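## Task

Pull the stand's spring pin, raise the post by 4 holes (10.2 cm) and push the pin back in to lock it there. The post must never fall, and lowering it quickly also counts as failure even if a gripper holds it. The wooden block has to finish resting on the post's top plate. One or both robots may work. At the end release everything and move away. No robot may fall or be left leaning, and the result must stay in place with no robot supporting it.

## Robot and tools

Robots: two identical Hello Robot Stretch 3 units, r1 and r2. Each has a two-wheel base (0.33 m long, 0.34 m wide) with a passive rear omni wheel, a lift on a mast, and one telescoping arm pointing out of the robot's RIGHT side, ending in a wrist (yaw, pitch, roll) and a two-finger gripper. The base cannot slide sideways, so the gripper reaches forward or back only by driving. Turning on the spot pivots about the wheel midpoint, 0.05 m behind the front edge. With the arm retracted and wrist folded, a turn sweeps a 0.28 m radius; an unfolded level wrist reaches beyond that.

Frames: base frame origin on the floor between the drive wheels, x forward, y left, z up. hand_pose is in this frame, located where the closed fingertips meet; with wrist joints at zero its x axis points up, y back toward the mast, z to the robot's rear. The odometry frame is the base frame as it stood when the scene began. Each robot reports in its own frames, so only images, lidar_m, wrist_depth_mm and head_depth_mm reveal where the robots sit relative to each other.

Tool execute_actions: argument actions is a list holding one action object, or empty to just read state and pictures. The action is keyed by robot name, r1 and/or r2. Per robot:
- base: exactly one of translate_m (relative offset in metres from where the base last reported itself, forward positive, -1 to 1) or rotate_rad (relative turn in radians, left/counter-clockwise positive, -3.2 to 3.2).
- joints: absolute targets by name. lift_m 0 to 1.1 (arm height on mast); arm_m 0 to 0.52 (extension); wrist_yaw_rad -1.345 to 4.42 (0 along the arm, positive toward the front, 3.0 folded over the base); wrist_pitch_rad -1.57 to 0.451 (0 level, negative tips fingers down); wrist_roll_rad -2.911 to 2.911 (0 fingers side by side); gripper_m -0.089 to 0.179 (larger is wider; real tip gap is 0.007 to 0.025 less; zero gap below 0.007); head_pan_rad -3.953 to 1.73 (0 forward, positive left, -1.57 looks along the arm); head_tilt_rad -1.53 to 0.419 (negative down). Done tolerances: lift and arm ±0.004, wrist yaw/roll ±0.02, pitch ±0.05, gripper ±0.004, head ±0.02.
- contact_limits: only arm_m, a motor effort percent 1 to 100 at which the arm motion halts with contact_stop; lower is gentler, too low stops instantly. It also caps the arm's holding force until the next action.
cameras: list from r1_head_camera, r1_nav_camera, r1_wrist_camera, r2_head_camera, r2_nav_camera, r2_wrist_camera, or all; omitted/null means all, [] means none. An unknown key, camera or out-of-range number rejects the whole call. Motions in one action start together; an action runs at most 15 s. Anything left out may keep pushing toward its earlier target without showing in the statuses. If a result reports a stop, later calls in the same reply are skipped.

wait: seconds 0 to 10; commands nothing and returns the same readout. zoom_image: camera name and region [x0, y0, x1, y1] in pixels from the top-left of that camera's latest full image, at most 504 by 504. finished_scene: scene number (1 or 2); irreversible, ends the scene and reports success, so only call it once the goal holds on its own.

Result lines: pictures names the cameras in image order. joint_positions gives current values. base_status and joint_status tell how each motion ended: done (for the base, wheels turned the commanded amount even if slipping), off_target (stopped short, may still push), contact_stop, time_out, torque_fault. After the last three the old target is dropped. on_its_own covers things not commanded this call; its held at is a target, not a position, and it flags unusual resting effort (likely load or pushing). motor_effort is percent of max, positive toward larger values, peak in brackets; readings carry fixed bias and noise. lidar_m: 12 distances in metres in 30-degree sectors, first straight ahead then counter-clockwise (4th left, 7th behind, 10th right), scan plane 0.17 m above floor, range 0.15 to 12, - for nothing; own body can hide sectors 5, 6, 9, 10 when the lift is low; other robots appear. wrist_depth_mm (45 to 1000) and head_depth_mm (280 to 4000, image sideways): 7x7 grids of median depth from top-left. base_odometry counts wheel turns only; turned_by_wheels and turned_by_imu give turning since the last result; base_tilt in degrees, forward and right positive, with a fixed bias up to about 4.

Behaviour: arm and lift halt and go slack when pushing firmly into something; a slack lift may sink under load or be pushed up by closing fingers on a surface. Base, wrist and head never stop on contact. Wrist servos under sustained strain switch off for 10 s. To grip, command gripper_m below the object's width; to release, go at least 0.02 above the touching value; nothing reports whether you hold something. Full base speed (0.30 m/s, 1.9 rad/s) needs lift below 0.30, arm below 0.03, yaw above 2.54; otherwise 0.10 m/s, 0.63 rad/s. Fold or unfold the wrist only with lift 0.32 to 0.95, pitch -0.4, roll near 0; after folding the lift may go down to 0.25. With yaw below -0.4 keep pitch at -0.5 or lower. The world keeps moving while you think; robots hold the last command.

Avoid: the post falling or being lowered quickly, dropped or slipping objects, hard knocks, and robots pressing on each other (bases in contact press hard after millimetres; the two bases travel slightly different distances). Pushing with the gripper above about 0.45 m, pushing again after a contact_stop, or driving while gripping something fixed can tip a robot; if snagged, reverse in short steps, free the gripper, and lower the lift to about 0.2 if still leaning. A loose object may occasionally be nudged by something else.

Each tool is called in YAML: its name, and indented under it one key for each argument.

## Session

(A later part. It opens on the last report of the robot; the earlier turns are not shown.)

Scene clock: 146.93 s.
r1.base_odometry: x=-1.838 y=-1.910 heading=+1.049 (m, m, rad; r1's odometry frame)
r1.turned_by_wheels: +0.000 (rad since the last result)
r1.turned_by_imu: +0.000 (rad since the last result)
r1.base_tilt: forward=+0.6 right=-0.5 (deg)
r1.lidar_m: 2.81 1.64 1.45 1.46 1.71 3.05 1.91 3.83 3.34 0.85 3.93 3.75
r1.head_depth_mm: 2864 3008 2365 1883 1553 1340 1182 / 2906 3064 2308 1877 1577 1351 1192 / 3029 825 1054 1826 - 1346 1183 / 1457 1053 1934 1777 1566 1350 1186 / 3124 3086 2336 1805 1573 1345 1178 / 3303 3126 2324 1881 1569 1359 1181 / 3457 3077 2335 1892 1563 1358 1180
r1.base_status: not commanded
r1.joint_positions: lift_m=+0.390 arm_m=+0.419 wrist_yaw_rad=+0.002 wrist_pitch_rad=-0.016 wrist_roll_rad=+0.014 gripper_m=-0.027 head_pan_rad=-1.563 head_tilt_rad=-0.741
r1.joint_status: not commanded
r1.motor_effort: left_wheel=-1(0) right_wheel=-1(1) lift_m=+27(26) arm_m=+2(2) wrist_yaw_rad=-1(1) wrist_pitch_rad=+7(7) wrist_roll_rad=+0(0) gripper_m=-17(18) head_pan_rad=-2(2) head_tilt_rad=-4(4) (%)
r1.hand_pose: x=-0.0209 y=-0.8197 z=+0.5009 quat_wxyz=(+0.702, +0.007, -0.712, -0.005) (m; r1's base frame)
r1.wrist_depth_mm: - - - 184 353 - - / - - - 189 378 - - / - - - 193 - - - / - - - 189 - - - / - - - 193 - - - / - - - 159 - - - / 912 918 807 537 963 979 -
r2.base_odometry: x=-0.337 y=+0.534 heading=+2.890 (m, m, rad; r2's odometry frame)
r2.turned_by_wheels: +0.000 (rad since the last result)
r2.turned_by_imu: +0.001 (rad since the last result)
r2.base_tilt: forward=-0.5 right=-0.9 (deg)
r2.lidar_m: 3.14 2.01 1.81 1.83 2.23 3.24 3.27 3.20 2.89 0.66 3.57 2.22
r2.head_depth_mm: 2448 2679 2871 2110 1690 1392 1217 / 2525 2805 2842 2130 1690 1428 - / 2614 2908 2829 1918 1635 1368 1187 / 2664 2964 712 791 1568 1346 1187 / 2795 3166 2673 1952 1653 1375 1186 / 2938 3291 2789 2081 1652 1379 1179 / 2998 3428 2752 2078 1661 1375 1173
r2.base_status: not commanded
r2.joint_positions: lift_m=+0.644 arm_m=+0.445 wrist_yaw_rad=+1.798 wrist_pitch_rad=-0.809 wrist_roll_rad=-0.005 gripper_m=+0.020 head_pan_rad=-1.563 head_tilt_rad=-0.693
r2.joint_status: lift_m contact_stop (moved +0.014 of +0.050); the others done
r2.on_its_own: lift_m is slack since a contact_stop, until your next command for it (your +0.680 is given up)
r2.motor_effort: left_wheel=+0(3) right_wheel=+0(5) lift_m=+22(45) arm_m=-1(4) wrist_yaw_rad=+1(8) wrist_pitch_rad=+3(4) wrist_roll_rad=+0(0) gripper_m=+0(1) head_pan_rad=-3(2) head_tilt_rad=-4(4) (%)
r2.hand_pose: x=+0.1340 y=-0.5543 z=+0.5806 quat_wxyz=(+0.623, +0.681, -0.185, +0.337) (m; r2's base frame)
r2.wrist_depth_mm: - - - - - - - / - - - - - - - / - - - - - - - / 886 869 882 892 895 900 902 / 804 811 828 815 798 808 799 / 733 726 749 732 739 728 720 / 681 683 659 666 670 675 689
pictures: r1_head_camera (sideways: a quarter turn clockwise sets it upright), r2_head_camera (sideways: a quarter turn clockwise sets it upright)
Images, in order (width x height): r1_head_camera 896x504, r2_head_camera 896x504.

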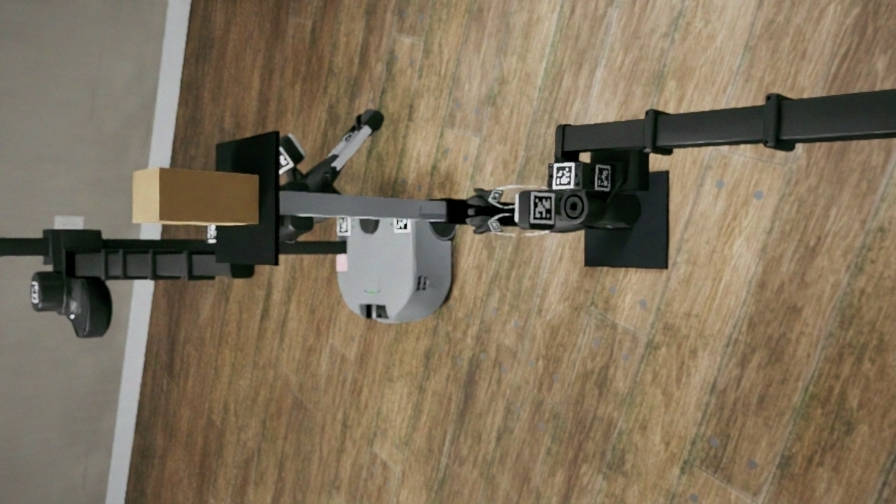

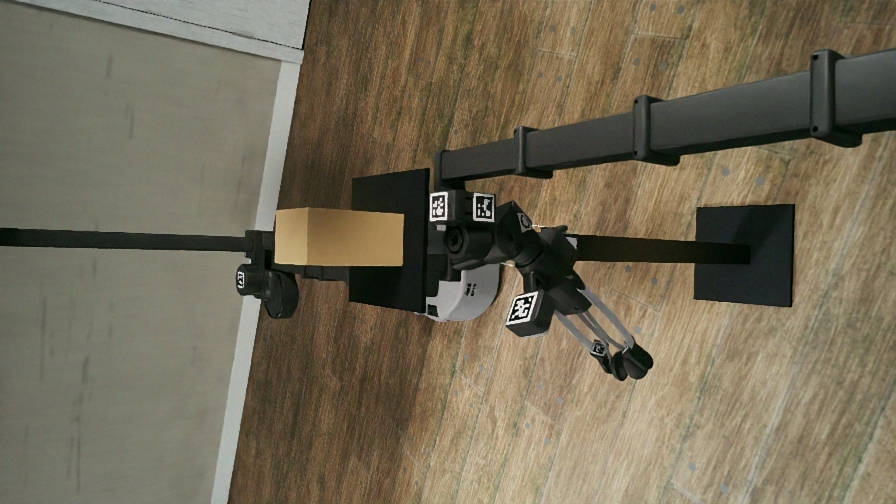

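execute_actions:
  actions:
    - {"r2":{"joints":{"lift_m":0.625,"arm_m":0.41,"wrist_yaw_rad":2.8}}}
  cameras: []

execute_actions:
  actions:
    - {"r2":{"joints":{"arm_m":0.5},"contact_limits":{"arm_m":10}}}
  cameras: ["r2_head_camera","r1_head_camera"]

Scene clock: 152.67 s.
r1.base_odometry: x=-1.838 y=-1.910 heading=+1.049 (m, m, rad; r1's odometry frame)
r1.turned_by_wheels: +0.000 (rad since the last result)
r1.turned_by_imu: +0.001 (rad since the last result)
r1.base_tilt: forward=+0.4 right=-0.6 (deg)
r1.lidar_m: 2.81 1.65 1.46 1.46 1.71 3.08 1.91 3.81 3.33 0.85 3.94 3.73
r1.head_depth_mm: 2822 2999 2328 1868 1571 1351 1179 / 2907 3051 2348 1875 1570 1343 1193 / 3016 824 1195 1818 - 1346 1176 / 1485 1138 1923 1770 1568 1346 1175 / 3052 3091 2327 1808 1567 1353 1180 / 3343 3076 2330 1880 1564 1348 1192 / 3440 3100 2352 1870 1571 1351 1181
r1.base_status: not commanded
r1.joint_positions: lift_m=+0.390 arm_m=+0.419 wrist_yaw_rad=+0.002 wrist_pitch_rad=-0.016 wrist_roll_rad=+0.014 gripper_m=-0.027 head_pan_rad=-1.563 head_tilt_rad=-0.741
r1.joint_status: not commanded
r1.motor_effort: left_wheel=-1(1) right_wheel=-1(1) lift_m=+26(26) arm_m=+2(2) wrist_yaw_rad=-1(2) wrist_pitch_rad=+7(7) wrist_roll_rad=+0(0) gripper_m=-18(17) head_pan_rad=-2(2) head_tilt_rad=-3(5) (%)
r1.hand_pose: x=-0.0209 y=-0.8197 z=+0.5009 quat_wxyz=(+0.702, +0.007, -0.712, -0.005) (m; r1's base frame)
r1.wrist_depth_mm: - - 973 183 - - - / - - - 187 - - - / - - - 193 - - - / - - - 189 - - - / - - - 191 - - - / - - - 160 - - - / 920 927 797 531 963 - -
r2.base_odometry: x=-0.337 y=+0.534 heading=+2.890 (m, m, rad; r2's odometry frame)
r2.turned_by_wheels: +0.000 (rad since the last result)
r2.turned_by_imu: +0.000 (rad since the last result)
r2.base_tilt: forward=-0.5 right=-0.8 (deg)
r2.lidar_m: 3.15 2.01 1.81 1.83 2.23 3.24 3.27 3.23 2.91 0.66 3.58 2.21
r2.head_depth_mm: 2431 2674 2915 2128 1684 1399 1195 / 2511 2845 2868 2119 1702 1434 - / 2606 2936 2851 2062 1643 1379 1181 / 2651 2952 712 806 - 1377 1179 / 2807 3172 2669 1967 1663 1378 1182 / 2924 3309 2786 2089 1656 1377 1183 / 3067 3425 2802 2080 1655 1369 1175
r2.base_status: not commanded
r2.joint_positions: lift_m=+0.625 arm_m=+0.410 wrist_yaw_rad=+2.797 wrist_pitch_rad=-0.809 wrist_roll_rad=-0.005 gripper_m=+0.020 head_pan_rad=-1.563 head_tilt_rad=-0.693
r2.joint_status: all done
r2.motor_effort: left_wheel=+0(1) right_wheel=+0(1) lift_m=+17(22) arm_m=-3(7) wrist_yaw_rad=+2(4) wrist_pitch_rad=+4(4) wrist_roll_rad=+0(0) gripper_m=+0(1) head_pan_rad=-2(2) head_tilt_rad=-3(4) (%)
r2.hand_pose: x=+0.0326 y=-0.4052 z=+0.5619 quat_wxyz=(+0.386, +0.686, +0.164, +0.595) (m; r2's base frame)
r2.wrist_depth_mm: - - - - - - - / - - - - - - - / 956 - - 972 960 971 968 / 884 873 - 874 876 867 894 / 770 780 - 812 790 788 790 / 708 710 - 709 718 715 713 / 648 650 631 644 663 646 659
pictures: none
No camera images: the call's "cameras" was empty. Leave "cameras" out to get every camera's image.

Scene clock: 154.33 s.
r1.base_odometry: x=-1.838 y=-1.910 heading=+1.049 (m, m, rad; r1's odometry frame)
r1.turned_by_wheels: +0.000 (rad since the last result)
r1.turned_by_imu: +0.000 (rad since the last result)
r1.base_tilt: forward=+0.5 right=-0.7 (deg)
r1.lidar_m: 2.82 1.64 1.46 1.45 1.71 3.07 1.91 3.84 3.35 0.85 3.94 3.76
r1.head_depth_mm: 2811 3041 2361 1880 1562 1350 1172 / 2912 3055 2306 1879 1588 1348 1185 / 3034 826 975 1834 - 1341 1179 / 1487 1174 1916 1785 1562 1350 1178 / 3114 3107 2343 1828 1562 1350 1187 / 3327 3099 2329 1870 1574 1346 1183 / 3441 3088 2310 1878 1568 1346 1183
r1.base_status: not commanded
r1.joint_positions: lift_m=+0.390 arm_m=+0.419 wrist_yaw_rad=+0.002 wrist_pitch_rad=-0.016 wrist_roll_rad=+0.014 gripper_m=-0.027 head_pan_rad=-1.563 head_tilt_rad=-0.741
r1.joint_status: not commanded
r1.motor_effort: left_wheel=-1(1) right_wheel=-1(1) lift_m=+26(27) arm_m=+1(2) wrist_yaw_rad=-1(2) wrist_pitch_rad=+7(7) wrist_roll_rad=+0(0) gripper_m=-18(18) head_pan_rad=-2(2) head_tilt_rad=-4(4) (%)
r1.hand_pose: x=-0.0209 y=-0.8197 z=+0.5009 quat_wxyz=(+0.702, +0.007, -0.712, -0.005) (m; r1's base frame)
r1.wrist_depth_mm: - - 951 184 - - - / - - - 188 - - - / - - - 193 - - - / - - - 190 - - - / - - - 191 - - - / - - - 159 - - - / 913 945 796 545 965 - -
r2.base_odometry: x=-0.337 y=+0.534 heading=+2.890 (m, m, rad; r2's odometry frame)
r2.turned_by_wheels: +0.000 (rad since the last result)
r2.turned_by_imu: +0.001 (rad since the last result)
r2.base_tilt: forward=-0.5 right=-0.8 (deg)
r2.lidar_m: 3.15 2.01 1.82 1.83 2.23 3.24 3.29 3.23 2.90 0.67 3.60 2.22
r2.head_depth_mm: 2443 2719 2854 2141 1680 1405 1190 / 2525 2827 2849 2136 1688 1416 - / 2621 2906 2824 1896 1674 1380 1190 / 2645 2961 710 741 1580 1340 1188 / 2819 3134 2678 1990 1671 1366 1182 / 2941 3283 2792 2088 1659 1379 1174 / 3023 3465 2793 2069 1659 1375 1177
r2.base_status: not commanded
r2.joint_positions: lift_m=+0.625 arm_m=+0.469 wrist_yaw_rad=+2.807 wrist_pitch_rad=-0.811 wrist_roll_rad=-0.005 gripper_m=+0.020 head_pan_rad=-1.563 head_tilt_rad=-0.693
r2.joint_status: arm_m contact_stop (moved +0.059 of +0.090)
r2.on_its_own: arm_m is slack since a contact_stop, until your next command for it (your +0.500 is given up)
r2.motor_effort: left_wheel=+3(4) right_wheel=-6(6) lift_m=+17(17) arm_m=+0(14) wrist_yaw_rad=-8(9) wrist_pitch_rad=+4(5) wrist_roll_rad=+0(0) gripper_m=+0(0) head_pan_rad=-3(4) head_tilt_rad=-4(3) (%)
r2.contact_limits: arm_m 10 (drawing in: default 26, maximum 43; extending or still: default 36, maximum 59)
r2.hand_pose: x=+0.0311 y=-0.4642 z=+0.5617 quat_wxyz=(+0.383, +0.685, +0.168, +0.596) (m; r2's base frame)
r2.wrist_depth_mm: - - - - - - - / - - - - - - - / 977 - - 977 963 979 961 / 857 873 - 885 878 867 882 / 782 758 - 796 778 779 777 / 706 702 729 711 720 718 710 / 648 642 659 655 661 660 661
pictures: r1_head_camera (sideways: a quarter turn clockwise sets it upright), r2_head_camera (sideways: a quarter turn clockwise sets it upright)
Images, in order (width x height): r1_head_camera 896x504, r2_head_camera 896x504.

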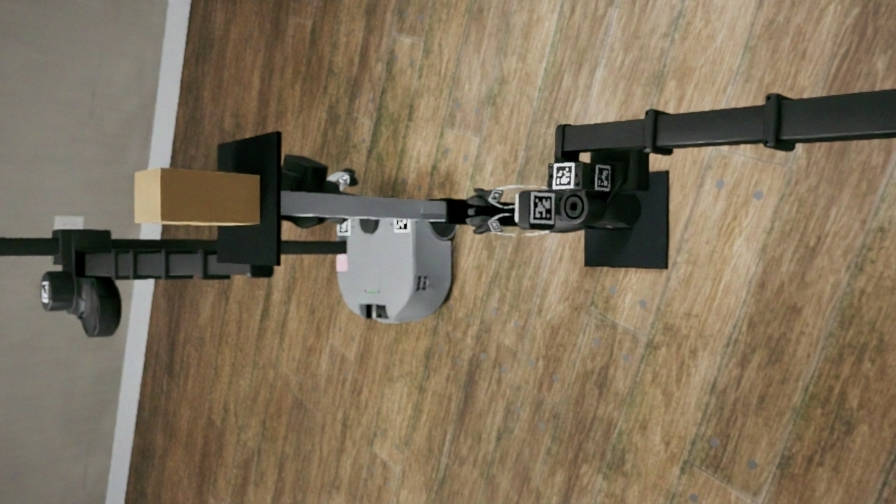

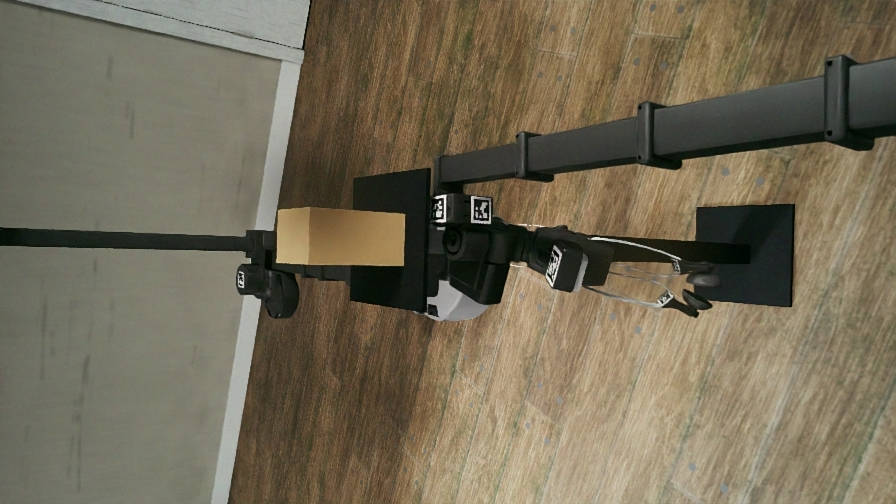

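execute_actions:
  actions:
    - {"r2":{"joints":{"arm_m":0.463,"lift_m":0.643}}}
  cameras: ["r2_head_camera"]

execute_actions:
  actions:
    - {"r1":{"joints":{"arm_m":0.405}}}
  cameras: ["r1_wrist_camera","r1_head_camera"]

Scene clock: 158.57 s.
r1.base_odometry: x=-1.838 y=-1.910 heading=+1.049 (m, m, rad; r1's odometry frame)
r1.turned_by_wheels: +0.000 (rad since the last result)
r1.turned_by_imu: +0.001 (rad since the last result)
r1.base_tilt: forward=+0.4 right=-0.6 (deg)
r1.lidar_m: 2.82 1.64 1.45 1.46 1.71 3.06 1.92 3.85 3.35 0.85 3.92 3.73
r1.head_depth_mm: 2862 3009 2357 1881 1575 1345 1184 / 2947 3074 2339 1866 1575 1349 1200 / 3023 823 1003 1835 - 1352 1183 / 1472 1094 1908 1778 1567 1346 1179 / 3128 3084 2350 1808 1560 1359 1174 / 3366 3140 2315 1886 1583 1344 1178 / 3556 3135 2360 1879 1567 1352 1182
r1.base_status: not commanded
r1.joint_positions: lift_m=+0.390 arm_m=+0.419 wrist_yaw_rad=+0.002 wrist_pitch_rad=-0.016 wrist_roll_rad=+0.014 gripper_m=-0.027 head_pan_rad=-1.563 head_tilt_rad=-0.741
r1.joint_status: not commanded
r1.motor_effort: left_wheel=-1(1) right_wheel=-1(1) lift_m=+26(27) arm_m=+2(2) wrist_yaw_rad=-1(2) wrist_pitch_rad=+7(7) wrist_roll_rad=+0(0) gripper_m=-18(18) head_pan_rad=-2(2) head_tilt_rad=-4(4) (%)
r1.hand_pose: x=-0.0209 y=-0.8197 z=+0.5009 quat_wxyz=(+0.702, +0.007, -0.712, -0.005) (m; r1's base frame)
r1.wrist_depth_mm: - - - 186 - - - / - - - 188 - - - / - - - 192 - - - / - - - 188 - - - / - - - 190 - - - / - - - 159 - - - / 905 891 786 536 - - -
r2.base_odometry: x=-0.337 y=+0.534 heading=+2.890 (m, m, rad; r2's odometry frame)
r2.turned_by_wheels: +0.000 (rad since the last result)
r2.turned_by_imu: +0.000 (rad since the last result)
r2.base_tilt: forward=-0.5 right=-0.8 (deg)
r2.lidar_m: 3.16 2.01 1.82 1.83 2.23 3.24 3.26 3.23 2.89 0.67 3.57 2.22
r2.head_depth_mm: 2444 2687 2855 2118 1679 1397 1217 / 2486 2792 2883 2133 1703 1427 - / 2620 2937 2830 1901 1636 1379 1187 / 2697 2945 713 725 1580 1326 1185 / 2809 3162 2706 1967 1666 1374 1186 / 2912 3333 2792 2085 1655 1380 1182 / 3064 3431 2789 2087 1659 1380 1176
r2.base_status: not commanded
r2.joint_positions: lift_m=+0.642 arm_m=+0.463 wrist_yaw_rad=+2.803 wrist_pitch_rad=-0.811 wrist_roll_rad=-0.005 gripper_m=+0.020 head_pan_rad=-1.563 head_tilt_rad=-0.693
r2.joint_status: all done
r2.motor_effort: left_wheel=-1(3) right_wheel=+0(6) lift_m=+32(34) arm_m=-2(2) wrist_yaw_rad=-3(8) wrist_pitch_rad=+4(4) wrist_roll_rad=+0(0) gripper_m=+0(0) head_pan_rad=-2(2) head_tilt_rad=-3(3) (%)
r2.hand_pose: x=+0.0317 y=-0.4581 z=+0.5787 quat_wxyz=(+0.384, +0.686, +0.166, +0.595) (m; r2's base frame)
r2.wrist_depth_mm: - - - - - - - / - - - - - - - / - - - - - - - / 893 893 - 897 897 890 872 / 790 780 - 827 794 807 810 / 724 728 740 717 733 733 730 / 658 681 665 673 659 669 666
pictures: r2_head_camera (sideways: a quarter turn clockwise sets it upright)
Images, in order (width x height): r2_head_camera 896x504.

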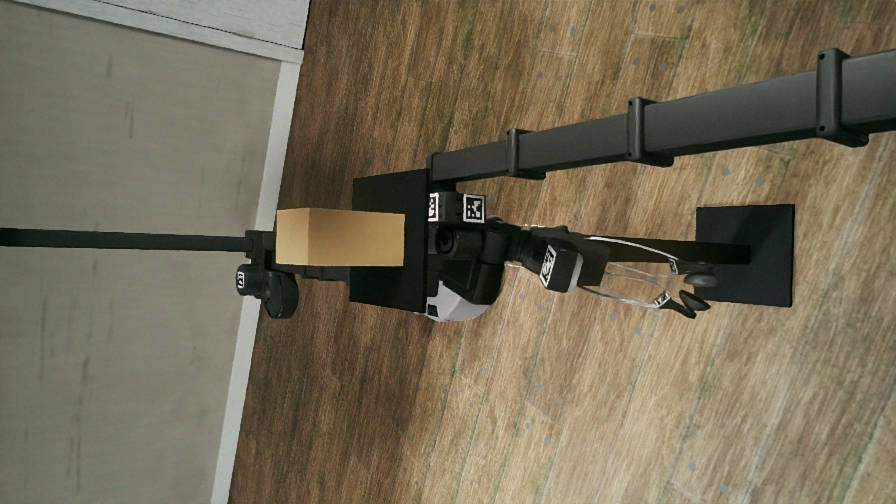

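Scene clock: 159.50 s.
r1.base_odometry: x=-1.838 y=-1.910 heading=+1.049 (m, m, rad; r1's odometry frame)
r1.turned_by_wheels: +0.000 (rad since the last result)
r1.turned_by_imu: +0.000 (rad since the last result)
r1.base_tilt: forward=+0.6 right=-0.6 (deg)
r1.lidar_m: 2.82 1.64 1.45 1.46 1.71 3.07 1.92 3.82 3.34 0.85 3.93 3.75
r1.head_depth_mm: 2794 3009 2348 1854 1562 1350 1180 / 2954 3032 2329 1887 1608 1356 1192 / 3029 819 1000 1823 1632 1330 1184 / 1464 1085 1904 1781 1572 1349 1181 / 3175 3046 2326 1839 1566 1344 1182 / 3349 3120 2370 1884 1571 1346 1184 / 3493 3097 2356 1871 1566 1349 1184
r1.base_status: not commanded
r1.joint_positions: lift_m=+0.390 arm_m=+0.406 wrist_yaw_rad=+0.002 wrist_pitch_rad=-0.014 wrist_roll_rad=+0.014 gripper_m=-0.027 head_pan_rad=-1.563 head_tilt_rad=-0.741
r1.joint_status: all done
r1.motor_effort: left_wheel=+0(0) right_wheel=-1(2) lift_m=+26(27) arm_m=-10(17) wrist_yaw_rad=-1(2) wrist_pitch_rad=+6(7) wrist_roll_rad=+0(0) gripper_m=-15(17) head_pan_rad=-2(2) head_tilt_rad=-4(4) (%)
r1.hand_pose: x=-0.0208 y=-0.8064 z=+0.5013 quat_wxyz=(+0.702, +0.006, -0.712, -0.005) (m; r1's base frame)
r1.wrist_depth_mm: - - - 198 - - - / - - - 202 - - - / - - - 205 - - - / - - - 202 - - - / - - - 206 - - - / - - - 173 - - - / 907 961 820 219 977 - -
r2.base_odometry: x=-0.337 y=+0.534 heading=+2.890 (m, m, rad; r2's odometry frame)
r2.turned_by_wheels: +0.000 (rad since the last result)
r2.turned_by_imu: +0.000 (rad since the last result)
r2.base_tilt: forward=-0.5 right=-0.9 (deg)
r2.lidar_m: 3.17 2.01 1.82 1.83 2.23 3.24 3.28 3.23 2.90 0.66 3.59 2.22
r2.head_depth_mm: 2444 2677 2868 2127 1679 1395 1225 / 2528 2793 2836 2117 1710 1424 - / 2635 2918 2814 1885 1625 1367 1187 / 2667 3017 711 728 1589 1326 1187 / 2817 3155 2686 1995 1651 1371 1183 / 2907 3318 2808 2091 1664 1377 1181 / 3013 3444 2805 2075 1660 1377 1172
r2.base_status: not commanded
r2.joint_positions: lift_m=+0.642 arm_m=+0.463 wrist_yaw_rad=+2.803 wrist_pitch_rad=-0.811 wrist_roll_rad=-0.005 gripper_m=+0.020 head_pan_rad=-1.563 head_tilt_rad=-0.693
r2.joint_status: not commanded
r2.motor_effort: left_wheel=+0(0) right_wheel=+0(1) lift_m=+32(32) arm_m=-2(2) wrist_yaw_rad=-3(4) wrist_pitch_rad=+4(4) wrist_roll_rad=+0(0) gripper_m=-1(0) head_pan_rad=-2(2) head_tilt_rad=-4(3) (%)
r2.hand_pose: x=+0.0317 y=-0.4581 z=+0.5787 quat_wxyz=(+0.384, +0.686, +0.166, +0.595) (m; r2's base frame)
r2.wrist_depth_mm: - - - - - - - / - - - - - - - / - - - - - - - / 894 888 - 879 890 913 888 / 785 775 - 811 803 796 801 / 725 725 744 732 736 739 730 / 674 661 658 669 674 672 668
pictures: r1_head_camera (sideways: a quarter turn clockwise sets it upright), r1_wrist_camera
Images, in order (width x height): r1_head_camera 896x504, r1_wrist_camera 644x364.

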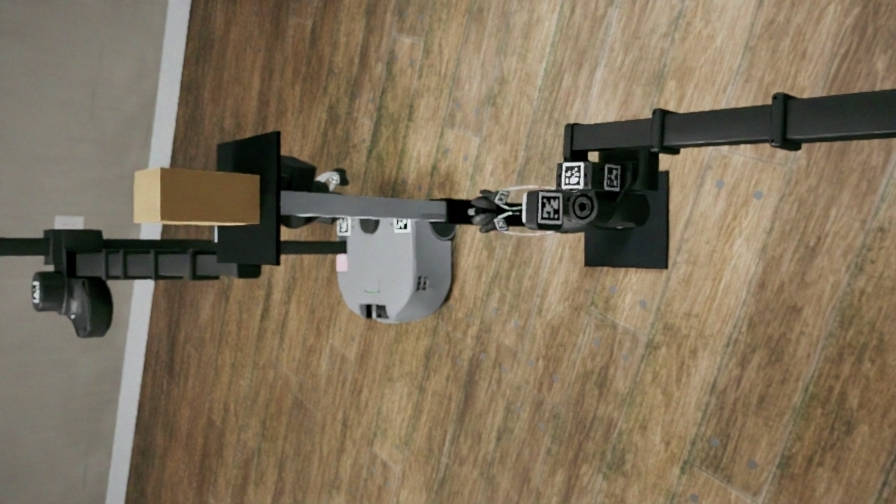

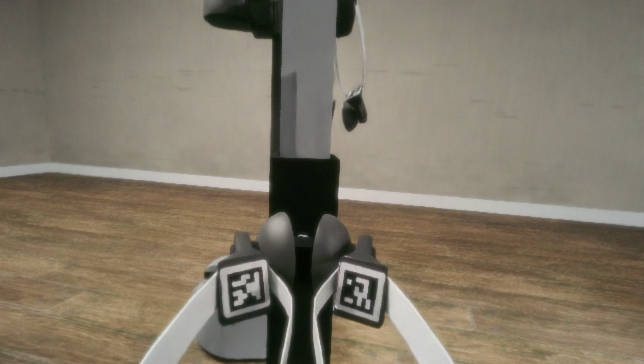

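execute_actions:
  actions:
    - {"r1":{"joints":{"gripper_m":0.05,"arm_m":0.419}},"r2":{"joints":{"lift_m":0.6448}}}
  cameras: ["r1_head_camera"]

execute_actions:
  actions:
    - {"r1":{"joints":{"gripper_m":-0.035}}}
  cameras: []

execute_actions:
  actions:
    - {"r1":{"joints":{"arm_m":0.405}}}
  cameras: ["r1_wrist_camera"]

Scene clock: 163.53 s.
r1.base_odometry: x=-1.838 y=-1.910 heading=+1.049 (m, m, rad; r1's odometry frame)
r1.turned_by_wheels: +0.000 (rad since the last result)
r1.turned_by_imu: +0.000 (rad since the last result)
r1.base_tilt: forward=+0.4 right=-0.6 (deg)
r1.lidar_m: 2.81 1.64 1.46 1.46 1.71 3.06 1.91 3.82 3.33 0.85 3.91 3.74
r1.head_depth_mm: 2813 3001 2323 1872 1568 1342 1188 / 2950 3120 2344 1862 1590 1342 1191 / 3037 822 1007 1836 - 1343 1185 / 1482 1084 1919 1774 1565 1347 1182 / 3117 3118 2322 1844 1567 1349 1174 / 3279 3058 2350 1885 1576 1351 1188 / 3489 3091 2317 1889 1573 1360 1185
r1.base_status: not commanded
r1.joint_positions: lift_m=+0.390 arm_m=+0.419 wrist_yaw_rad=+0.002 wrist_pitch_rad=-0.020 wrist_roll_rad=+0.014 gripper_m=+0.050 head_pan_rad=-1.563 head_tilt_rad=-0.741
r1.joint_status: all done
r1.motor_effort: left_wheel=-2(2) right_wheel=+1(2) lift_m=+26(26) arm_m=+7(15) wrist_yaw_rad=-2(2) wrist_pitch_rad=+9(9) wrist_roll_rad=+0(0) gripper_m=+0(79) head_pan_rad=-2(2) head_tilt_rad=-3(4) (%)
r1.hand_pose: x=-0.0209 y=-0.8193 z=+0.4999 quat_wxyz=(+0.702, +0.008, -0.712, -0.006) (m; r1's base frame)
r1.wrist_depth_mm: - - - 184 - - - / - - - 187 - - - / - - - 193 - - - / - - - 189 - - - / - - - 193 - - - / - - - 198 - - - / 891 948 808 206 940 969 -
r2.base_odometry: x=-0.337 y=+0.534 heading=+2.890 (m, m, rad; r2's odometry frame)
r2.turned_by_wheels: +0.000 (rad since the last result)
r2.turned_by_imu: +0.000 (rad since the last result)
r2.base_tilt: forward=-0.4 right=-0.8 (deg)
r2.lidar_m: 3.14 2.01 1.82 1.83 2.23 3.25 3.27 3.23 2.90 0.66 3.56 2.22
r2.head_depth_mm: 2444 2692 2872 2121 1693 1399 1219 / 2529 2787 2814 2114 1716 1433 - / 2603 2920 2850 1905 1633 1370 1185 / 2662 2937 713 736 1565 1337 1191 / 2795 3180 2656 1985 1677 1378 1184 / 2914 3318 2801 2075 1662 1384 1181 / 3028 3366 2796 2060 1651 1374 1176
r2.base_status: not commanded
r2.joint_positions: lift_m=+0.644 arm_m=+0.463 wrist_yaw_rad=+2.802 wrist_pitch_rad=-0.811 wrist_roll_rad=-0.005 gripper_m=+0.020 head_pan_rad=-1.563 head_tilt_rad=-0.693
r2.joint_status: all done
r2.motor_effort: left_wheel=+0(1) right_wheel=-1(1) lift_m=+33(33) arm_m=-2(2) wrist_yaw_rad=-4(3) wrist_pitch_rad=+4(4) wrist_roll_rad=+0(0) gripper_m=+0(0) head_pan_rad=-2(3) head_tilt_rad=-3(4) (%)
r2.hand_pose: x=+0.0317 y=-0.4581 z=+0.5805 quat_wxyz=(+0.384, +0.686, +0.166, +0.595) (m; r2's base frame)
r2.wrist_depth_mm: - - - - - - - / - - - - - - - / - - - - - - - / 883 877 - 885 877 893 892 / 804 791 - 809 785 812 804 / 752 729 730 718 731 733 735 / 656 667 658 661 669 667 678
pictures: r1_head_camera (sideways: a quarter turn clockwise sets it upright)
Images, in order (width x height): r1_head_camera 896x504.

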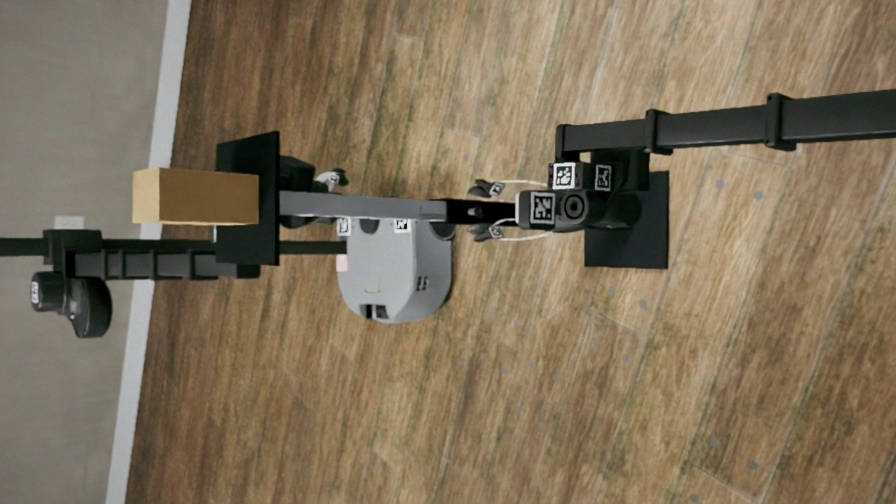

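Scene clock: 164.87 s.
r1.base_odometry: x=-1.838 y=-1.910 heading=+1.049 (m, m, rad; r1's odometry frame)
r1.turned_by_wheels: +0.000 (rad since the last result)
r1.turned_by_imu: +0.000 (rad since the last result)
r1.base_tilt: forward=+0.6 right=-0.6 (deg)
r1.lidar_m: 2.80 1.64 1.46 1.46 1.71 3.06 1.91 3.82 3.34 0.85 3.90 3.76
r1.head_depth_mm: 2852 3019 2345 1871 1561 1348 1178 / 2954 3043 2357 1879 1582 1341 1189 / 3014 825 1006 1828 - 1345 1189 / 1471 1088 1912 1780 1571 1342 1180 / 3145 3113 2329 1837 1564 1356 1170 / 3330 3098 2346 1886 1555 1359 1183 / 3436 3104 2348 1887 1570 1360 1188
r1.base_status: not commanded
r1.joint_positions: lift_m=+0.390 arm_m=+0.419 wrist_yaw_rad=+0.002 wrist_pitch_rad=-0.017 wrist_roll_rad=+0.014 gripper_m=-0.034 head_pan_rad=-1.563 head_tilt_rad=-0.741
r1.joint_status: all done
r1.motor_effort: left_wheel=-1(2) right_wheel=-1(1) lift_m=+26(26) arm_m=+1(7) wrist_yaw_rad=-2(1) wrist_pitch_rad=+7(9) wrist_roll_rad=+0(0) gripper_m=-20(97) head_pan_rad=-2(2) head_tilt_rad=-6(4) (%)
r1.hand_pose: x=-0.0209 y=-0.8197 z=+0.5006 quat_wxyz=(+0.702, +0.007, -0.712, -0.005) (m; r1's base frame)
r1.wrist_depth_mm: - - - 184 - - - / - - - 188 - - - / - - - 193 - - - / - - - 190 - - - / - - - 191 - - - / - - - 160 - - - / 917 897 820 534 955 - 995
r2.base_odometry: x=-0.337 y=+0.534 heading=+2.890 (m, m, rad; r2's odometry frame)
r2.turned_by_wheels: +0.000 (rad since the last result)
r2.turned_by_imu: +0.000 (rad since the last result)
r2.base_tilt: forward=-0.4 right=-0.7 (deg)
r2.lidar_m: 3.18 2.01 1.82 1.83 2.23 3.24 3.27 3.22 2.90 0.67 3.59 2.22
r2.head_depth_mm: 2443 2711 2844 2109 1686 1396 1218 / 2538 2812 2871 2118 1705 1427 - / 2625 2883 2790 1897 1635 1368 1190 / 2683 2918 711 739 1565 1342 1186 / 2808 3156 2710 1979 1662 1375 1190 / 2897 3281 2798 2078 1660 1381 1185 / 3046 3429 2799 2064 1656 1385 1178
r2.base_status: not commanded
r2.joint_positions: lift_m=+0.644 arm_m=+0.463 wrist_yaw_rad=+2.802 wrist_pitch_rad=-0.811 wrist_roll_rad=-0.005 gripper_m=+0.020 head_pan_rad=-1.563 head_tilt_rad=-0.693
r2.joint_status: not commanded
r2.motor_effort: left_wheel=+0(1) right_wheel=+0(1) lift_m=+33(33) arm_m=-2(2) wrist_yaw_rad=-4(4) wrist_pitch_rad=+4(4) wrist_roll_rad=+0(0) gripper_m=+0(0) head_pan_rad=-2(2) head_tilt_rad=-4(4) (%)
r2.hand_pose: x=+0.0317 y=-0.4581 z=+0.5805 quat_wxyz=(+0.384, +0.686, +0.166, +0.595) (m; r2's base frame)
r2.wrist_depth_mm: - - - - - - - / - - - - - - - / - - - - - - - / 902 888 - 909 891 900 881 / 791 782 - 827 811 807 814 / 737 731 741 734 731 733 720 / 671 681 667 669 676 680 662
pictures: none
No camera images: the call's "cameras" was empty. Leave "cameras" out to get every camera's image.

Scene clock: 165.80 s.
r1.base_odometry: x=-1.838 y=-1.910 heading=+1.049 (m, m, rad; r1's odometry frame)
r1.turned_by_wheels: +0.000 (rad since the last result)
r1.turned_by_imu: +0.000 (rad since the last result)
r1.base_tilt: forward=+0.4 right=-0.6 (deg)
r1.lidar_m: 2.81 1.64 1.45 1.46 1.71 3.06 1.92 3.82 3.33 0.85 3.91 3.75
r1.head_depth_mm: 2840 3018 2332 1892 1582 1348 1186 / 2944 3101 2341 1884 1601 1338 1188 / 3064 825 1007 1830 1650 1341 1183 / 1473 1085 1899 1782 1569 1345 1174 / 3085 3076 2329 1822 1573 1350 1184 / 3291 3092 2349 1879 1566 1343 1183 / 3486 3097 2326 1882 1568 1339 1182
r1.base_status: not commanded
r1.joint_positions: lift_m=+0.390 arm_m=+0.406 wrist_yaw_rad=+0.002 wrist_pitch_rad=-0.014 wrist_roll_rad=+0.014 gripper_m=-0.034 head_pan_rad=-1.563 head_tilt_rad=-0.741
r1.joint_status: all done
r1.motor_effort: left_wheel=+0(0) right_wheel=-2(2) lift_m=+26(26) arm_m=-9(16) wrist_yaw_rad=-2(1) wrist_pitch_rad=+6(7) wrist_roll_rad=+0(0) gripper_m=-18(20) head_pan_rad=-2(2) head_tilt_rad=-4(4) (%)
r1.hand_pose: x=-0.0208 y=-0.8064 z=+0.5012 quat_wxyz=(+0.702, +0.006, -0.712, -0.005) (m; r1's base frame)
r1.wrist_depth_mm: - - - 198 - - - / - - - 203 - - - / - - - 207 - - - / - - - 203 - - - / - - - 207 - - - / - - - 193 - - - / 911 934 839 220 - 983 -
r2.base_odometry: x=-0.337 y=+0.534 heading=+2.890 (m, m, rad; r2's odometry frame)
r2.turned_by_wheels: +0.000 (rad since the last result)
r2.turned_by_imu: +0.000 (rad since the last result)
r2.base_tilt: forward=-0.6 right=-0.8 (deg)
r2.lidar_m: 3.14 2.01 1.82 1.83 2.23 3.23 3.25 3.22 2.90 0.67 3.57 2.22
r2.head_depth_mm: 2436 2685 2885 2119 1698 1396 1221 / 2540 2801 2866 2107 1698 1428 - / 2617 2956 2824 1898 1631 1369 1187 / 2674 2949 707 737 1571 1337 1187 / 2803 3174 2713 1976 1673 1374 1179 / 2910 3298 2778 2075 1662 1374 1182 / 3017 3441 2800 2078 1648 1376 1180
r2.base_status: not commanded
r2.joint_positions: lift_m=+0.644 arm_m=+0.463 wrist_yaw_rad=+2.802 wrist_pitch_rad=-0.811 wrist_roll_rad=-0.005 gripper_m=+0.020 head_pan_rad=-1.563 head_tilt_rad=-0.693
r2.joint_status: not commanded
r2.motor_effort: left_wheel=+0(1) right_wheel=-1(0) lift_m=+33(33) arm_m=-2(2) wrist_yaw_rad=-3(4) wrist_pitch_rad=+4(4) wrist_roll_rad=+0(0) gripper_m=+0(0) head_pan_rad=-2(2) head_tilt_rad=-3(3) (%)
r2.hand_pose: x=+0.0317 y=-0.4581 z=+0.5805 quat_wxyz=(+0.384, +0.686, +0.166, +0.595) (m; r2's base frame)
r2.wrist_depth_mm: - - - - - - - / - - - - - - - / - - - - - - - / 894 900 - 879 914 895 909 / 804 795 - 834 800 787 791 / 724 739 735 730 736 731 735 / 690 659 665 687 676 664 679
pictures: r1_wrist_camera
Images, in order (width x height): r1_wrist_camera 644x364.

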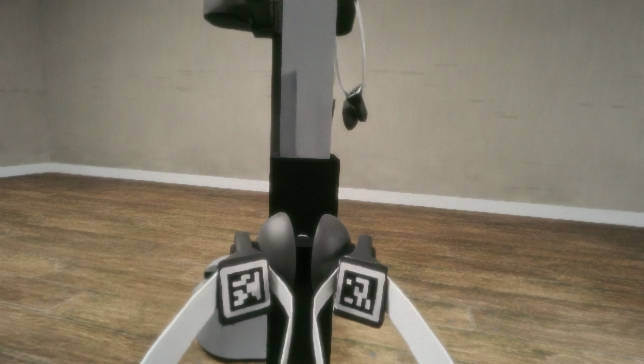

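execute_actions:
  actions:
    - {"r2":{"joints":{"lift_m":0.658}}}
  cameras: ["r1_head_camera","r1_wrist_camera"]

Scene clock: 168.17 s.
r1.base_odometry: x=-1.838 y=-1.910 heading=+1.049 (m, m, rad; r1's odometry frame)
r1.turned_by_wheels: +0.000 (rad since the last result)
r1.turned_by_imu: +0.000 (rad since the last result)
r1.base_tilt: forward=+0.4 right=-0.7 (deg)
r1.lidar_m: 2.81 1.64 1.46 1.46 1.71 3.08 1.91 3.82 3.34 0.85 3.93 3.72
r1.head_depth_mm: 2896 3022 2342 1884 1560 1340 1178 / 2892 3063 2350 1897 1599 1342 1185 / 2998 826 1000 1815 1649 1334 1178 / 1457 1083 1923 1782 1566 1346 1175 / 3157 3093 2323 1837 1572 1351 1183 / 3286 3094 2352 1873 1566 1357 1178 / 3452 3079 2323 1869 1554 1358 1181
r1.base_status: not commanded
r1.joint_positions: lift_m=+0.390 arm_m=+0.406 wrist_yaw_rad=+0.002 wrist_pitch_rad=-0.014 wrist_roll_rad=+0.014 gripper_m=-0.034 head_pan_rad=-1.563 head_tilt_rad=-0.741
r1.joint_status: not commanded
r1.motor_effort: left_wheel=+0(0) right_wheel=-2(2) lift_m=+27(27) arm_m=-8(9) wrist_yaw_rad=-2(1) wrist_pitch_rad=+6(6) wrist_roll_rad=+0(0) gripper_m=-18(18) head_pan_rad=-2(2) head_tilt_rad=-5(4) (%)
r1.hand_pose: x=-0.0208 y=-0.8064 z=+0.5012 quat_wxyz=(+0.702, +0.006, -0.712, -0.005) (m; r1's base frame)
r1.wrist_depth_mm: - - - 198 - - - / - - - 202 - - - / - - - 206 - - - / - - - 204 - - - / - - - 207 - - - / - - - 192 - - - / 917 927 806 219 996 - -
r2.base_odometry: x=-0.337 y=+0.534 heading=+2.890 (m, m, rad; r2's odometry frame)
r2.turned_by_wheels: +0.000 (rad since the last result)
r2.turned_by_imu: +0.000 (rad since the last result)
r2.base_tilt: forward=-0.6 right=-0.8 (deg)
r2.lidar_m: 3.16 2.01 1.82 1.83 2.23 3.24 3.27 3.23 2.90 0.67 3.58 2.22
r2.head_depth_mm: 2433 2675 2874 2114 1692 1406 1217 / 2537 2808 2851 2114 1706 1428 - / 2635 2950 2834 1894 1635 1375 1187 / 2666 2970 711 727 1584 1339 1188 / 2818 3193 2684 1969 1656 1369 1181 / 2925 3325 2755 2078 1659 1381 1181 / 3071 3446 2760 2072 1654 1375 1176
r2.base_status: not commanded
r2.joint_positions: lift_m=+0.644 arm_m=+0.463 wrist_yaw_rad=+2.802 wrist_pitch_rad=-0.811 wrist_roll_rad=-0.005 gripper_m=+0.020 head_pan_rad=-1.563 head_tilt_rad=-0.693
r2.joint_status: lift_m contact_stop (moved +0.000 of +0.014)
r2.on_its_own: lift_m is slack since a contact_stop, until your next command for it (your +0.658 is given up)
r2.motor_effort: left_wheel=+0(0) right_wheel=-1(1) lift_m=+22(45) arm_m=+0(2) wrist_yaw_rad=-3(3) wrist_pitch_rad=+4(4) wrist_roll_rad=+0(0) gripper_m=+0(0) head_pan_rad=-2(3) head_tilt_rad=-3(3) (%)
r2.hand_pose: x=+0.0317 y=-0.4580 z=+0.5802 quat_wxyz=(+0.384, +0.686, +0.166, +0.595) (m; r2's base frame)
r2.wrist_depth_mm: - - - - - - - / - - - - - - - / - - - - - - - / 904 883 - 904 883 890 893 / 804 790 - 803 796 816 816 / 721 747 749 728 751 744 747 / 664 666 671 669 667 665 681
pictures: r1_head_camera (sideways: a quarter turn clockwise sets it upright), r1_wrist_camera
Images, in order (width x height): r1_head_camera 896x504, r1_wrist_camera 644x364.

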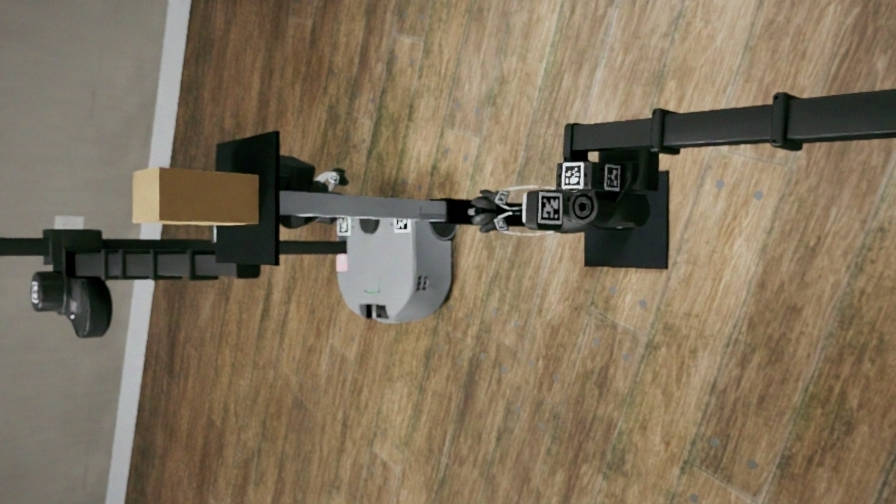

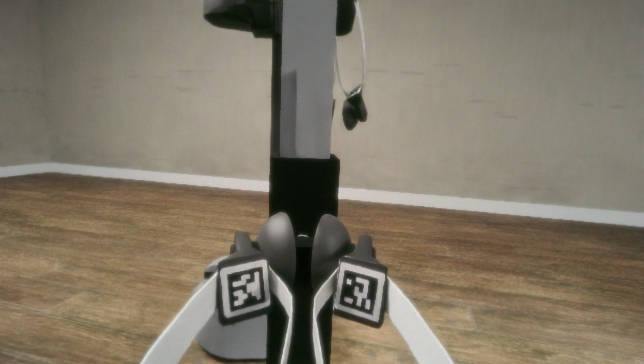

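execute_actions:
  actions:
    - {"r1":{"joints":{"gripper_m":0.05,"arm_m":0.417,"lift_m":0.383}},"r2":{"joints":{"lift_m":0.6428,"arm_m":0.463}}}
  cameras: ["r1_wrist_camera"]

execute_actions:
  actions:
    - {"r1":{"joints":{"gripper_m":-0.04}}}
  cameras: ["r1_wrist_camera"]

execute_actions:
  actions:
    - {"r1":{"joints":{"arm_m":0.409}}}
  cameras: ["r1_wrist_camera"]

execute_actions:
  actions:
    - {"r1":{"joints":{"arm_m":0.401}}}
  cameras: ["r1_wrist_camera","r1_head_camera"]

Scene clock: 176.17 s.
r1.base_odometry: x=-1.838 y=-1.910 heading=+1.049 (m, m, rad; r1's odometry frame)
r1.turned_by_wheels: +0.000 (rad since the last result)
r1.turned_by_imu: +0.001 (rad since the last result)
r1.base_tilt: forward=+0.5 right=-0.5 (deg)
r1.lidar_m: 2.82 1.64 1.46 1.46 1.70 3.07 1.91 3.84 3.32 0.85 3.95 3.76
r1.head_depth_mm: 2866 3022 2336 1877 1576 1351 1182 / 2923 3118 2358 1881 1585 1354 1188 / 3034 825 996 1848 - 1348 1178 / 1468 1085 1910 1784 1562 1345 1192 / 3115 3067 2347 1830 1579 1347 1179 / 3314 3082 2335 1858 1563 1353 1179 / 3509 3069 2339 1889 1568 1355 1180
r1.base_status: not commanded
r1.joint_positions: lift_m=+0.383 arm_m=+0.417 wrist_yaw_rad=+0.002 wrist_pitch_rad=-0.018 wrist_roll_rad=+0.014 gripper_m=+0.050 head_pan_rad=-1.563 head_tilt_rad=-0.741
r1.joint_status: all done
r1.motor_effort: left_wheel=-2(2) right_wheel=+1(2) lift_m=+27(26) arm_m=+7(21) wrist_yaw_rad=-1(2) wrist_pitch_rad=+8(8) wrist_roll_rad=+0(0) gripper_m=+1(81) head_pan_rad=-2(2) head_tilt_rad=-4(4) (%)
r1.hand_pose: x=-0.0209 y=-0.8173 z=+0.4933 quat_wxyz=(+0.702, +0.007, -0.712, -0.006) (m; r1's base frame)
r1.wrist_depth_mm: - - - 186 - - - / - - - 190 - - - / - - - 193 - - - / - - - 191 - - - / - - - 194 - - - / - - - 201 - - - / 924 921 817 206 915 976 966
r2.base_odometry: x=-0.337 y=+0.534 heading=+2.890 (m, m, rad; r2's odometry frame)
r2.turned_by_wheels: +0.000 (rad since the last result)
r2.turned_by_imu: +0.000 (rad since the last result)
r2.base_tilt: forward=-0.5 right=-0.7 (deg)
r2.lidar_m: 3.15 2.01 1.82 1.83 2.23 3.25 3.27 3.23 2.90 0.66 3.59 2.22
r2.head_depth_mm: 2452 2700 2825 2138 1696 1403 1224 / 2543 2793 2842 2108 1724 1421 - / 2577 2902 2870 1888 1628 1366 1192 / 2652 2968 709 725 1565 1328 1188 / 2813 3169 2674 1985 1675 1372 1187 / 2908 3292 2759 2076 1653 1373 1179 / 3010 3479 2788 2070 1655 1376 1176
r2.base_status: not commanded
r2.joint_positions: lift_m=+0.643 arm_m=+0.463 wrist_yaw_rad=+2.802 wrist_pitch_rad=-0.811 wrist_roll_rad=-0.005 gripper_m=+0.020 head_pan_rad=-1.563 head_tilt_rad=-0.693
r2.joint_status: all done
r2.motor_effort: left_wheel=+0(0) right_wheel=-1(1) lift_m=+22(21) arm_m=+0(2) wrist_yaw_rad=-4(3) wrist_pitch_rad=+4(4) wrist_roll_rad=+0(0) gripper_m=+0(0) head_pan_rad=-3(3) head_tilt_rad=-3(3) (%)
r2.hand_pose: x=+0.0317 y=-0.4580 z=+0.5792 quat_wxyz=(+0.384, +0.686, +0.166, +0.595) (m; r2's base frame)
r2.wrist_depth_mm: - - - - - - - / - - - - - - - / - - - - - - - / 901 873 - 877 891 879 883 / 804 780 - 813 793 800 797 / 724 732 725 729 744 739 730 / 662 657 666 662 683 670 666
pictures: r1_wrist_camera
Images, in order (width x height): r1_wrist_camera 644x364.

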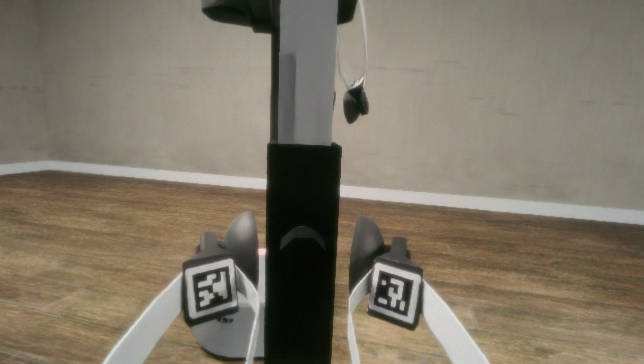

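Scene clock: 177.57 s.
r1.base_odometry: x=-1.838 y=-1.910 heading=+1.049 (m, m, rad; r1's odometry frame)
r1.turned_by_wheels: +0.000 (rad since the last result)
r1.turned_by_imu: +0.000 (rad since the last result)
r1.base_tilt: forward=+0.4 right=-0.5 (deg)
r1.lidar_m: 2.81 1.64 1.46 1.46 1.70 3.06 1.91 3.83 3.34 0.85 3.91 3.74
r1.head_depth_mm: 2880 3015 2333 1886 1568 1347 1182 / 2964 3110 2346 1867 1588 1350 1191 / 3047 819 1000 1813 - 1345 1180 / 1463 1090 1892 1795 1565 1344 1185 / 3134 3126 2338 1820 1568 1351 1184 / 3336 3058 2360 1868 1566 1344 1180 / 3418 3124 2330 1893 1560 1358 1183
r1.base_status: not commanded
r1.joint_positions: lift_m=+0.383 arm_m=+0.417 wrist_yaw_rad=+0.002 wrist_pitch_rad=-0.018 wrist_roll_rad=+0.014 gripper_m=-0.039 head_pan_rad=-1.563 head_tilt_rad=-0.741
r1.joint_status: all done
r1.motor_effort: left_wheel=-1(2) right_wheel=-1(0) lift_m=+26(27) arm_m=+2(6) wrist_yaw_rad=-2(1) wrist_pitch_rad=+8(8) wrist_roll_rad=+0(0) gripper_m=-22(96) head_pan_rad=-2(2) head_tilt_rad=-5(4) (%)
r1.hand_pose: x=-0.0209 y=-0.8176 z=+0.4933 quat_wxyz=(+0.702, +0.007, -0.712, -0.006) (m; r1's base frame)
r1.wrist_depth_mm: - - - 186 - - - / - - - 189 - - - / - - - 194 - - - / - - - 191 - - - / - - - 193 - - - / - - - 200 - - - / 882 925 799 534 954 955 996
r2.base_odometry: x=-0.337 y=+0.534 heading=+2.890 (m, m, rad; r2's odometry frame)
r2.turned_by_wheels: +0.000 (rad since the last result)
r2.turned_by_imu: +0.000 (rad since the last result)
r2.base_tilt: forward=-0.5 right=-0.8 (deg)
r2.lidar_m: 3.16 2.01 1.82 1.83 2.23 3.24 3.26 3.24 2.90 0.66 3.55 2.22
r2.head_depth_mm: 2457 2708 2876 2130 1680 1397 1220 / 2508 2805 2873 2115 1702 1431 - / 2621 2912 2825 1885 1630 1371 1187 / 2662 2990 711 726 1582 1330 1189 / 2823 3133 2687 1966 1651 1373 1186 / 2917 3321 2772 2084 1663 1384 1181 / 3046 3416 2765 2073 1654 1380 1180
r2.base_status: not commanded
r2.joint_positions: lift_m=+0.643 arm_m=+0.463 wrist_yaw_rad=+2.802 wrist_pitch_rad=-0.811 wrist_roll_rad=-0.005 gripper_m=+0.020 head_pan_rad=-1.563 head_tilt_rad=-0.693
r2.joint_status: not commanded
r2.motor_effort: left_wheel=+0(0) right_wheel=-1(1) lift_m=+22(22) arm_m=+0(0) wrist_yaw_rad=-4(4) wrist_pitch_rad=+4(4) wrist_roll_rad=+0(0) gripper_m=+0(0) head_pan_rad=-2(2) head_tilt_rad=-3(4) (%)
r2.hand_pose: x=+0.0317 y=-0.4580 z=+0.5792 quat_wxyz=(+0.384, +0.686, +0.166, +0.595) (m; r2's base frame)
r2.wrist_depth_mm: - - - - - - - / - - - - - - - / - - - - - - - / 881 870 - 894 885 891 889 / 790 795 - 828 807 800 810 / 728 721 731 721 744 738 741 / 662 670 662 670 668 661 656
pictures: r1_wrist_camera
Images, in order (width x height): r1_wrist_camera 644x364.

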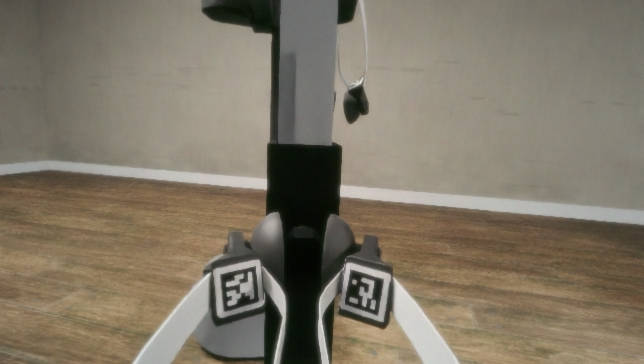

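Scene clock: 178.33 s.
r1.base_odometry: x=-1.838 y=-1.910 heading=+1.049 (m, m, rad; r1's odometry frame)
r1.turned_by_wheels: +0.000 (rad since the last result)
r1.turned_by_imu: +0.000 (rad since the last result)
r1.base_tilt: forward=+0.4 right=-0.6 (deg)
r1.lidar_m: 2.80 1.64 1.46 1.46 1.70 3.08 1.92 3.84 3.34 0.85 3.92 3.74
r1.head_depth_mm: 2836 3027 2334 1890 1552 1351 1179 / 2917 3104 2330 1897 1585 1348 1198 / 3003 825 999 1834 1643 1327 1178 / 1460 1088 1907 1766 1566 1352 1179 / 3174 3115 2342 1828 1576 1345 1186 / 3342 3103 2339 1882 1569 1352 1185 / 3393 3087 2343 1870 1570 1346 1180
r1.base_status: not commanded
r1.joint_positions: lift_m=+0.383 arm_m=+0.410 wrist_yaw_rad=+0.002 wrist_pitch_rad=-0.018 wrist_roll_rad=+0.014 gripper_m=-0.036 head_pan_rad=-1.563 head_tilt_rad=-0.741
r1.joint_status: all done
r1.motor_effort: left_wheel=+0(0) right_wheel=-2(1) lift_m=+26(26) arm_m=-11(13) wrist_yaw_rad=+0(0) wrist_pitch_rad=+8(8) wrist_roll_rad=+0(0) gripper_m=-19(22) head_pan_rad=-2(2) head_tilt_rad=-5(4) (%)
r1.hand_pose: x=-0.0209 y=-0.8104 z=+0.4933 quat_wxyz=(+0.702, +0.007, -0.712, -0.006) (m; r1's base frame)
r1.wrist_depth_mm: - - - 193 - - - / - - - 199 - - - / - - - 201 - - - / - - - 198 - - - / - - - 200 - - - / - - - 209 - - - / 914 937 838 215 970 956 -
r2.base_odometry: x=-0.337 y=+0.534 heading=+2.890 (m, m, rad; r2's odometry frame)
r2.turned_by_wheels: +0.000 (rad since the last result)
r2.turned_by_imu: +0.000 (rad since the last result)
r2.base_tilt: forward=-0.5 right=-0.8 (deg)
r2.lidar_m: 3.14 2.01 1.82 1.83 2.23 3.24 3.26 3.22 2.90 0.67 3.56 2.22
r2.head_depth_mm: 2446 2695 2843 2121 1680 1397 1214 / 2528 2789 2826 2126 1698 1426 - / 2614 2923 2874 1895 1631 1372 1187 / 2651 2969 708 726 1572 1329 1186 / 2828 3137 2665 1973 1665 1377 1185 / 2911 3319 2763 2088 1659 1377 1179 / 3032 3458 2743 2081 1662 1373 1178
r2.base_status: not commanded
r2.joint_positions: lift_m=+0.643 arm_m=+0.463 wrist_yaw_rad=+2.802 wrist_pitch_rad=-0.811 wrist_roll_rad=-0.005 gripper_m=+0.020 head_pan_rad=-1.563 head_tilt_rad=-0.693
r2.joint_status: not commanded
r2.motor_effort: left_wheel=+0(0) right_wheel=+0(2) lift_m=+22(22) arm_m=+0(0) wrist_yaw_rad=-4(4) wrist_pitch_rad=+4(4) wrist_roll_rad=+0(0) gripper_m=+0(0) head_pan_rad=-2(3) head_tilt_rad=-4(3) (%)
r2.hand_pose: x=+0.0317 y=-0.4580 z=+0.5792 quat_wxyz=(+0.384, +0.686, +0.166, +0.595) (m; r2's base frame)
r2.wrist_depth_mm: - - - - - - - / - - - - - - - / - - - - - - - / 895 875 - 876 891 896 898 / 793 792 - 832 808 815 810 / 733 720 729 709 744 740 748 / 664 673 674 680 671 671 676
pictures: r1_wrist_camera
Images, in order (width x height): r1_wrist_camera 644x364.

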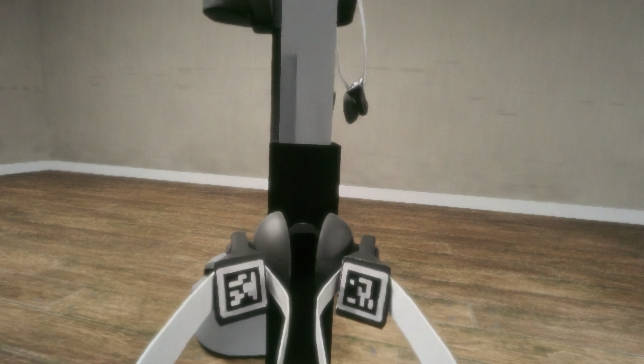

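Scene clock: 179.10 s.
r1.base_odometry: x=-1.838 y=-1.910 heading=+1.049 (m, m, rad; r1's odometry frame)
r1.turned_by_wheels: +0.000 (rad since the last result)
r1.turned_by_imu: +0.000 (rad since the last result)
r1.base_tilt: forward=+0.5 right=-0.6 (deg)
r1.lidar_m: 2.81 1.65 1.46 1.46 1.71 3.07 1.91 3.84 3.34 0.85 3.92 3.75
r1.head_depth_mm: 2842 3037 2317 1873 1569 1346 1172 / 2936 3092 2346 1880 1590 1351 1197 / 3010 823 1000 1831 1647 1321 1185 / 1459 1090 1932 1772 1571 1347 1187 / 3147 3127 2320 1835 1564 1357 1179 / 3349 3054 2338 1875 1579 1353 1181 / 3449 3045 2327 1889 1558 1355 1187
r1.base_status: not commanded
r1.joint_positions: lift_m=+0.383 arm_m=+0.402 wrist_yaw_rad=+0.002 wrist_pitch_rad=-0.018 wrist_roll_rad=+0.014 gripper_m=-0.036 head_pan_rad=-1.563 head_tilt_rad=-0.741
r1.joint_status: all done
r1.motor_effort: left_wheel=+0(0) right_wheel=-2(2) lift_m=+27(27) arm_m=-9(8) wrist_yaw_rad=+0(1) wrist_pitch_rad=+8(8) wrist_roll_rad=+0(0) gripper_m=-18(19) head_pan_rad=-2(2) head_tilt_rad=-3(4) (%)
r1.hand_pose: x=-0.0209 y=-0.8023 z=+0.4933 quat_wxyz=(+0.702, +0.007, -0.712, -0.006) (m; r1's base frame)
r1.wrist_depth_mm: - - - 201 - - - / - - - 206 - - - / - - - 209 - - - / - - - 206 - - - / - - - 211 - - - / - - - - - - - / 878 942 843 224 956 - -
r2.base_odometry: x=-0.337 y=+0.534 heading=+2.890 (m, m, rad; r2's odometry frame)
r2.turned_by_wheels: +0.000 (rad since the last result)
r2.turned_by_imu: +0.000 (rad since the last result)
r2.base_tilt: forward=-0.5 right=-0.8 (deg)
r2.lidar_m: 3.16 2.01 1.82 1.83 2.23 3.24 3.27 3.21 2.91 0.66 3.57 2.22
r2.head_depth_mm: 2446 2718 2859 2129 1694 1411 1214 / 2539 2799 2836 2111 1702 1430 - / 2638 2923 2834 1887 1617 1367 1182 / 2669 2965 711 726 1574 1331 1189 / 2807 3147 2657 1989 1651 1374 1187 / 2912 3286 2767 2074 1650 1387 1179 / 3044 3427 2757 2080 1659 1373 1174
r2.base_status: not commanded
r2.joint_positions: lift_m=+0.643 arm_m=+0.463 wrist_yaw_rad=+2.802 wrist_pitch_rad=-0.811 wrist_roll_rad=-0.005 gripper_m=+0.020 head_pan_rad=-1.563 head_tilt_rad=-0.693
r2.joint_status: not commanded
r2.motor_effort: left_wheel=+0(0) right_wheel=-1(0) lift_m=+22(22) arm_m=+0(1) wrist_yaw_rad=-4(3) wrist_pitch_rad=+4(4) wrist_roll_rad=+0(0) gripper_m=-1(0) head_pan_rad=-2(2) head_tilt_rad=-4(4) (%)
r2.hand_pose: x=+0.0317 y=-0.4580 z=+0.5792 quat_wxyz=(+0.384, +0.686, +0.166, +0.595) (m; r2's base frame)
r2.wrist_depth_mm: - - - - - - - / - - - - - - - / - - - - - - - / 890 886 - 886 892 880 906 / 802 779 - 823 797 831 816 / 728 715 732 746 720 730 745 / 671 657 669 667 675 673 681
pictures: r1_head_camera (sideways: a quarter turn clockwise sets it upright), r1_wrist_camera
Images, in order (width x height): r1_head_camera 896x504, r1_wrist_camera 644x364.

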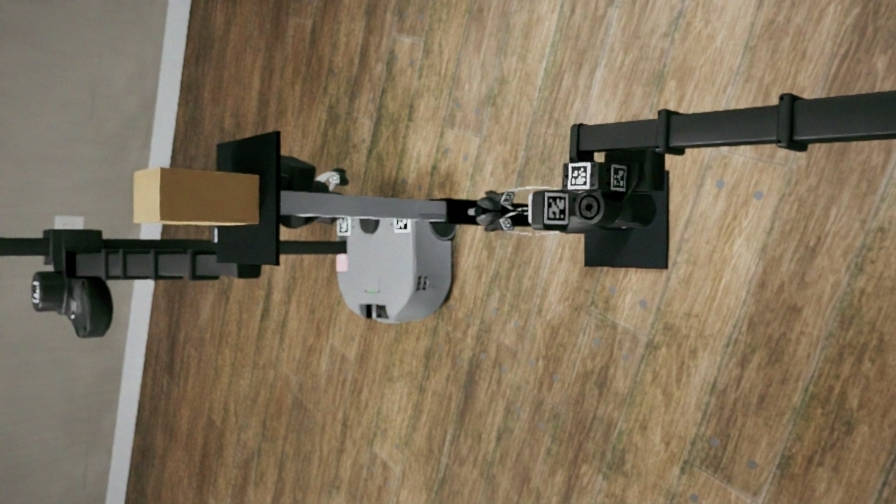

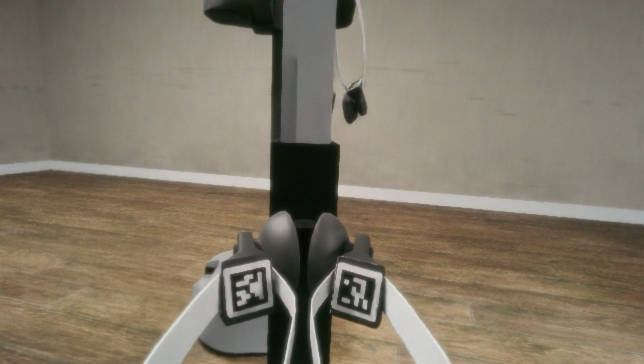

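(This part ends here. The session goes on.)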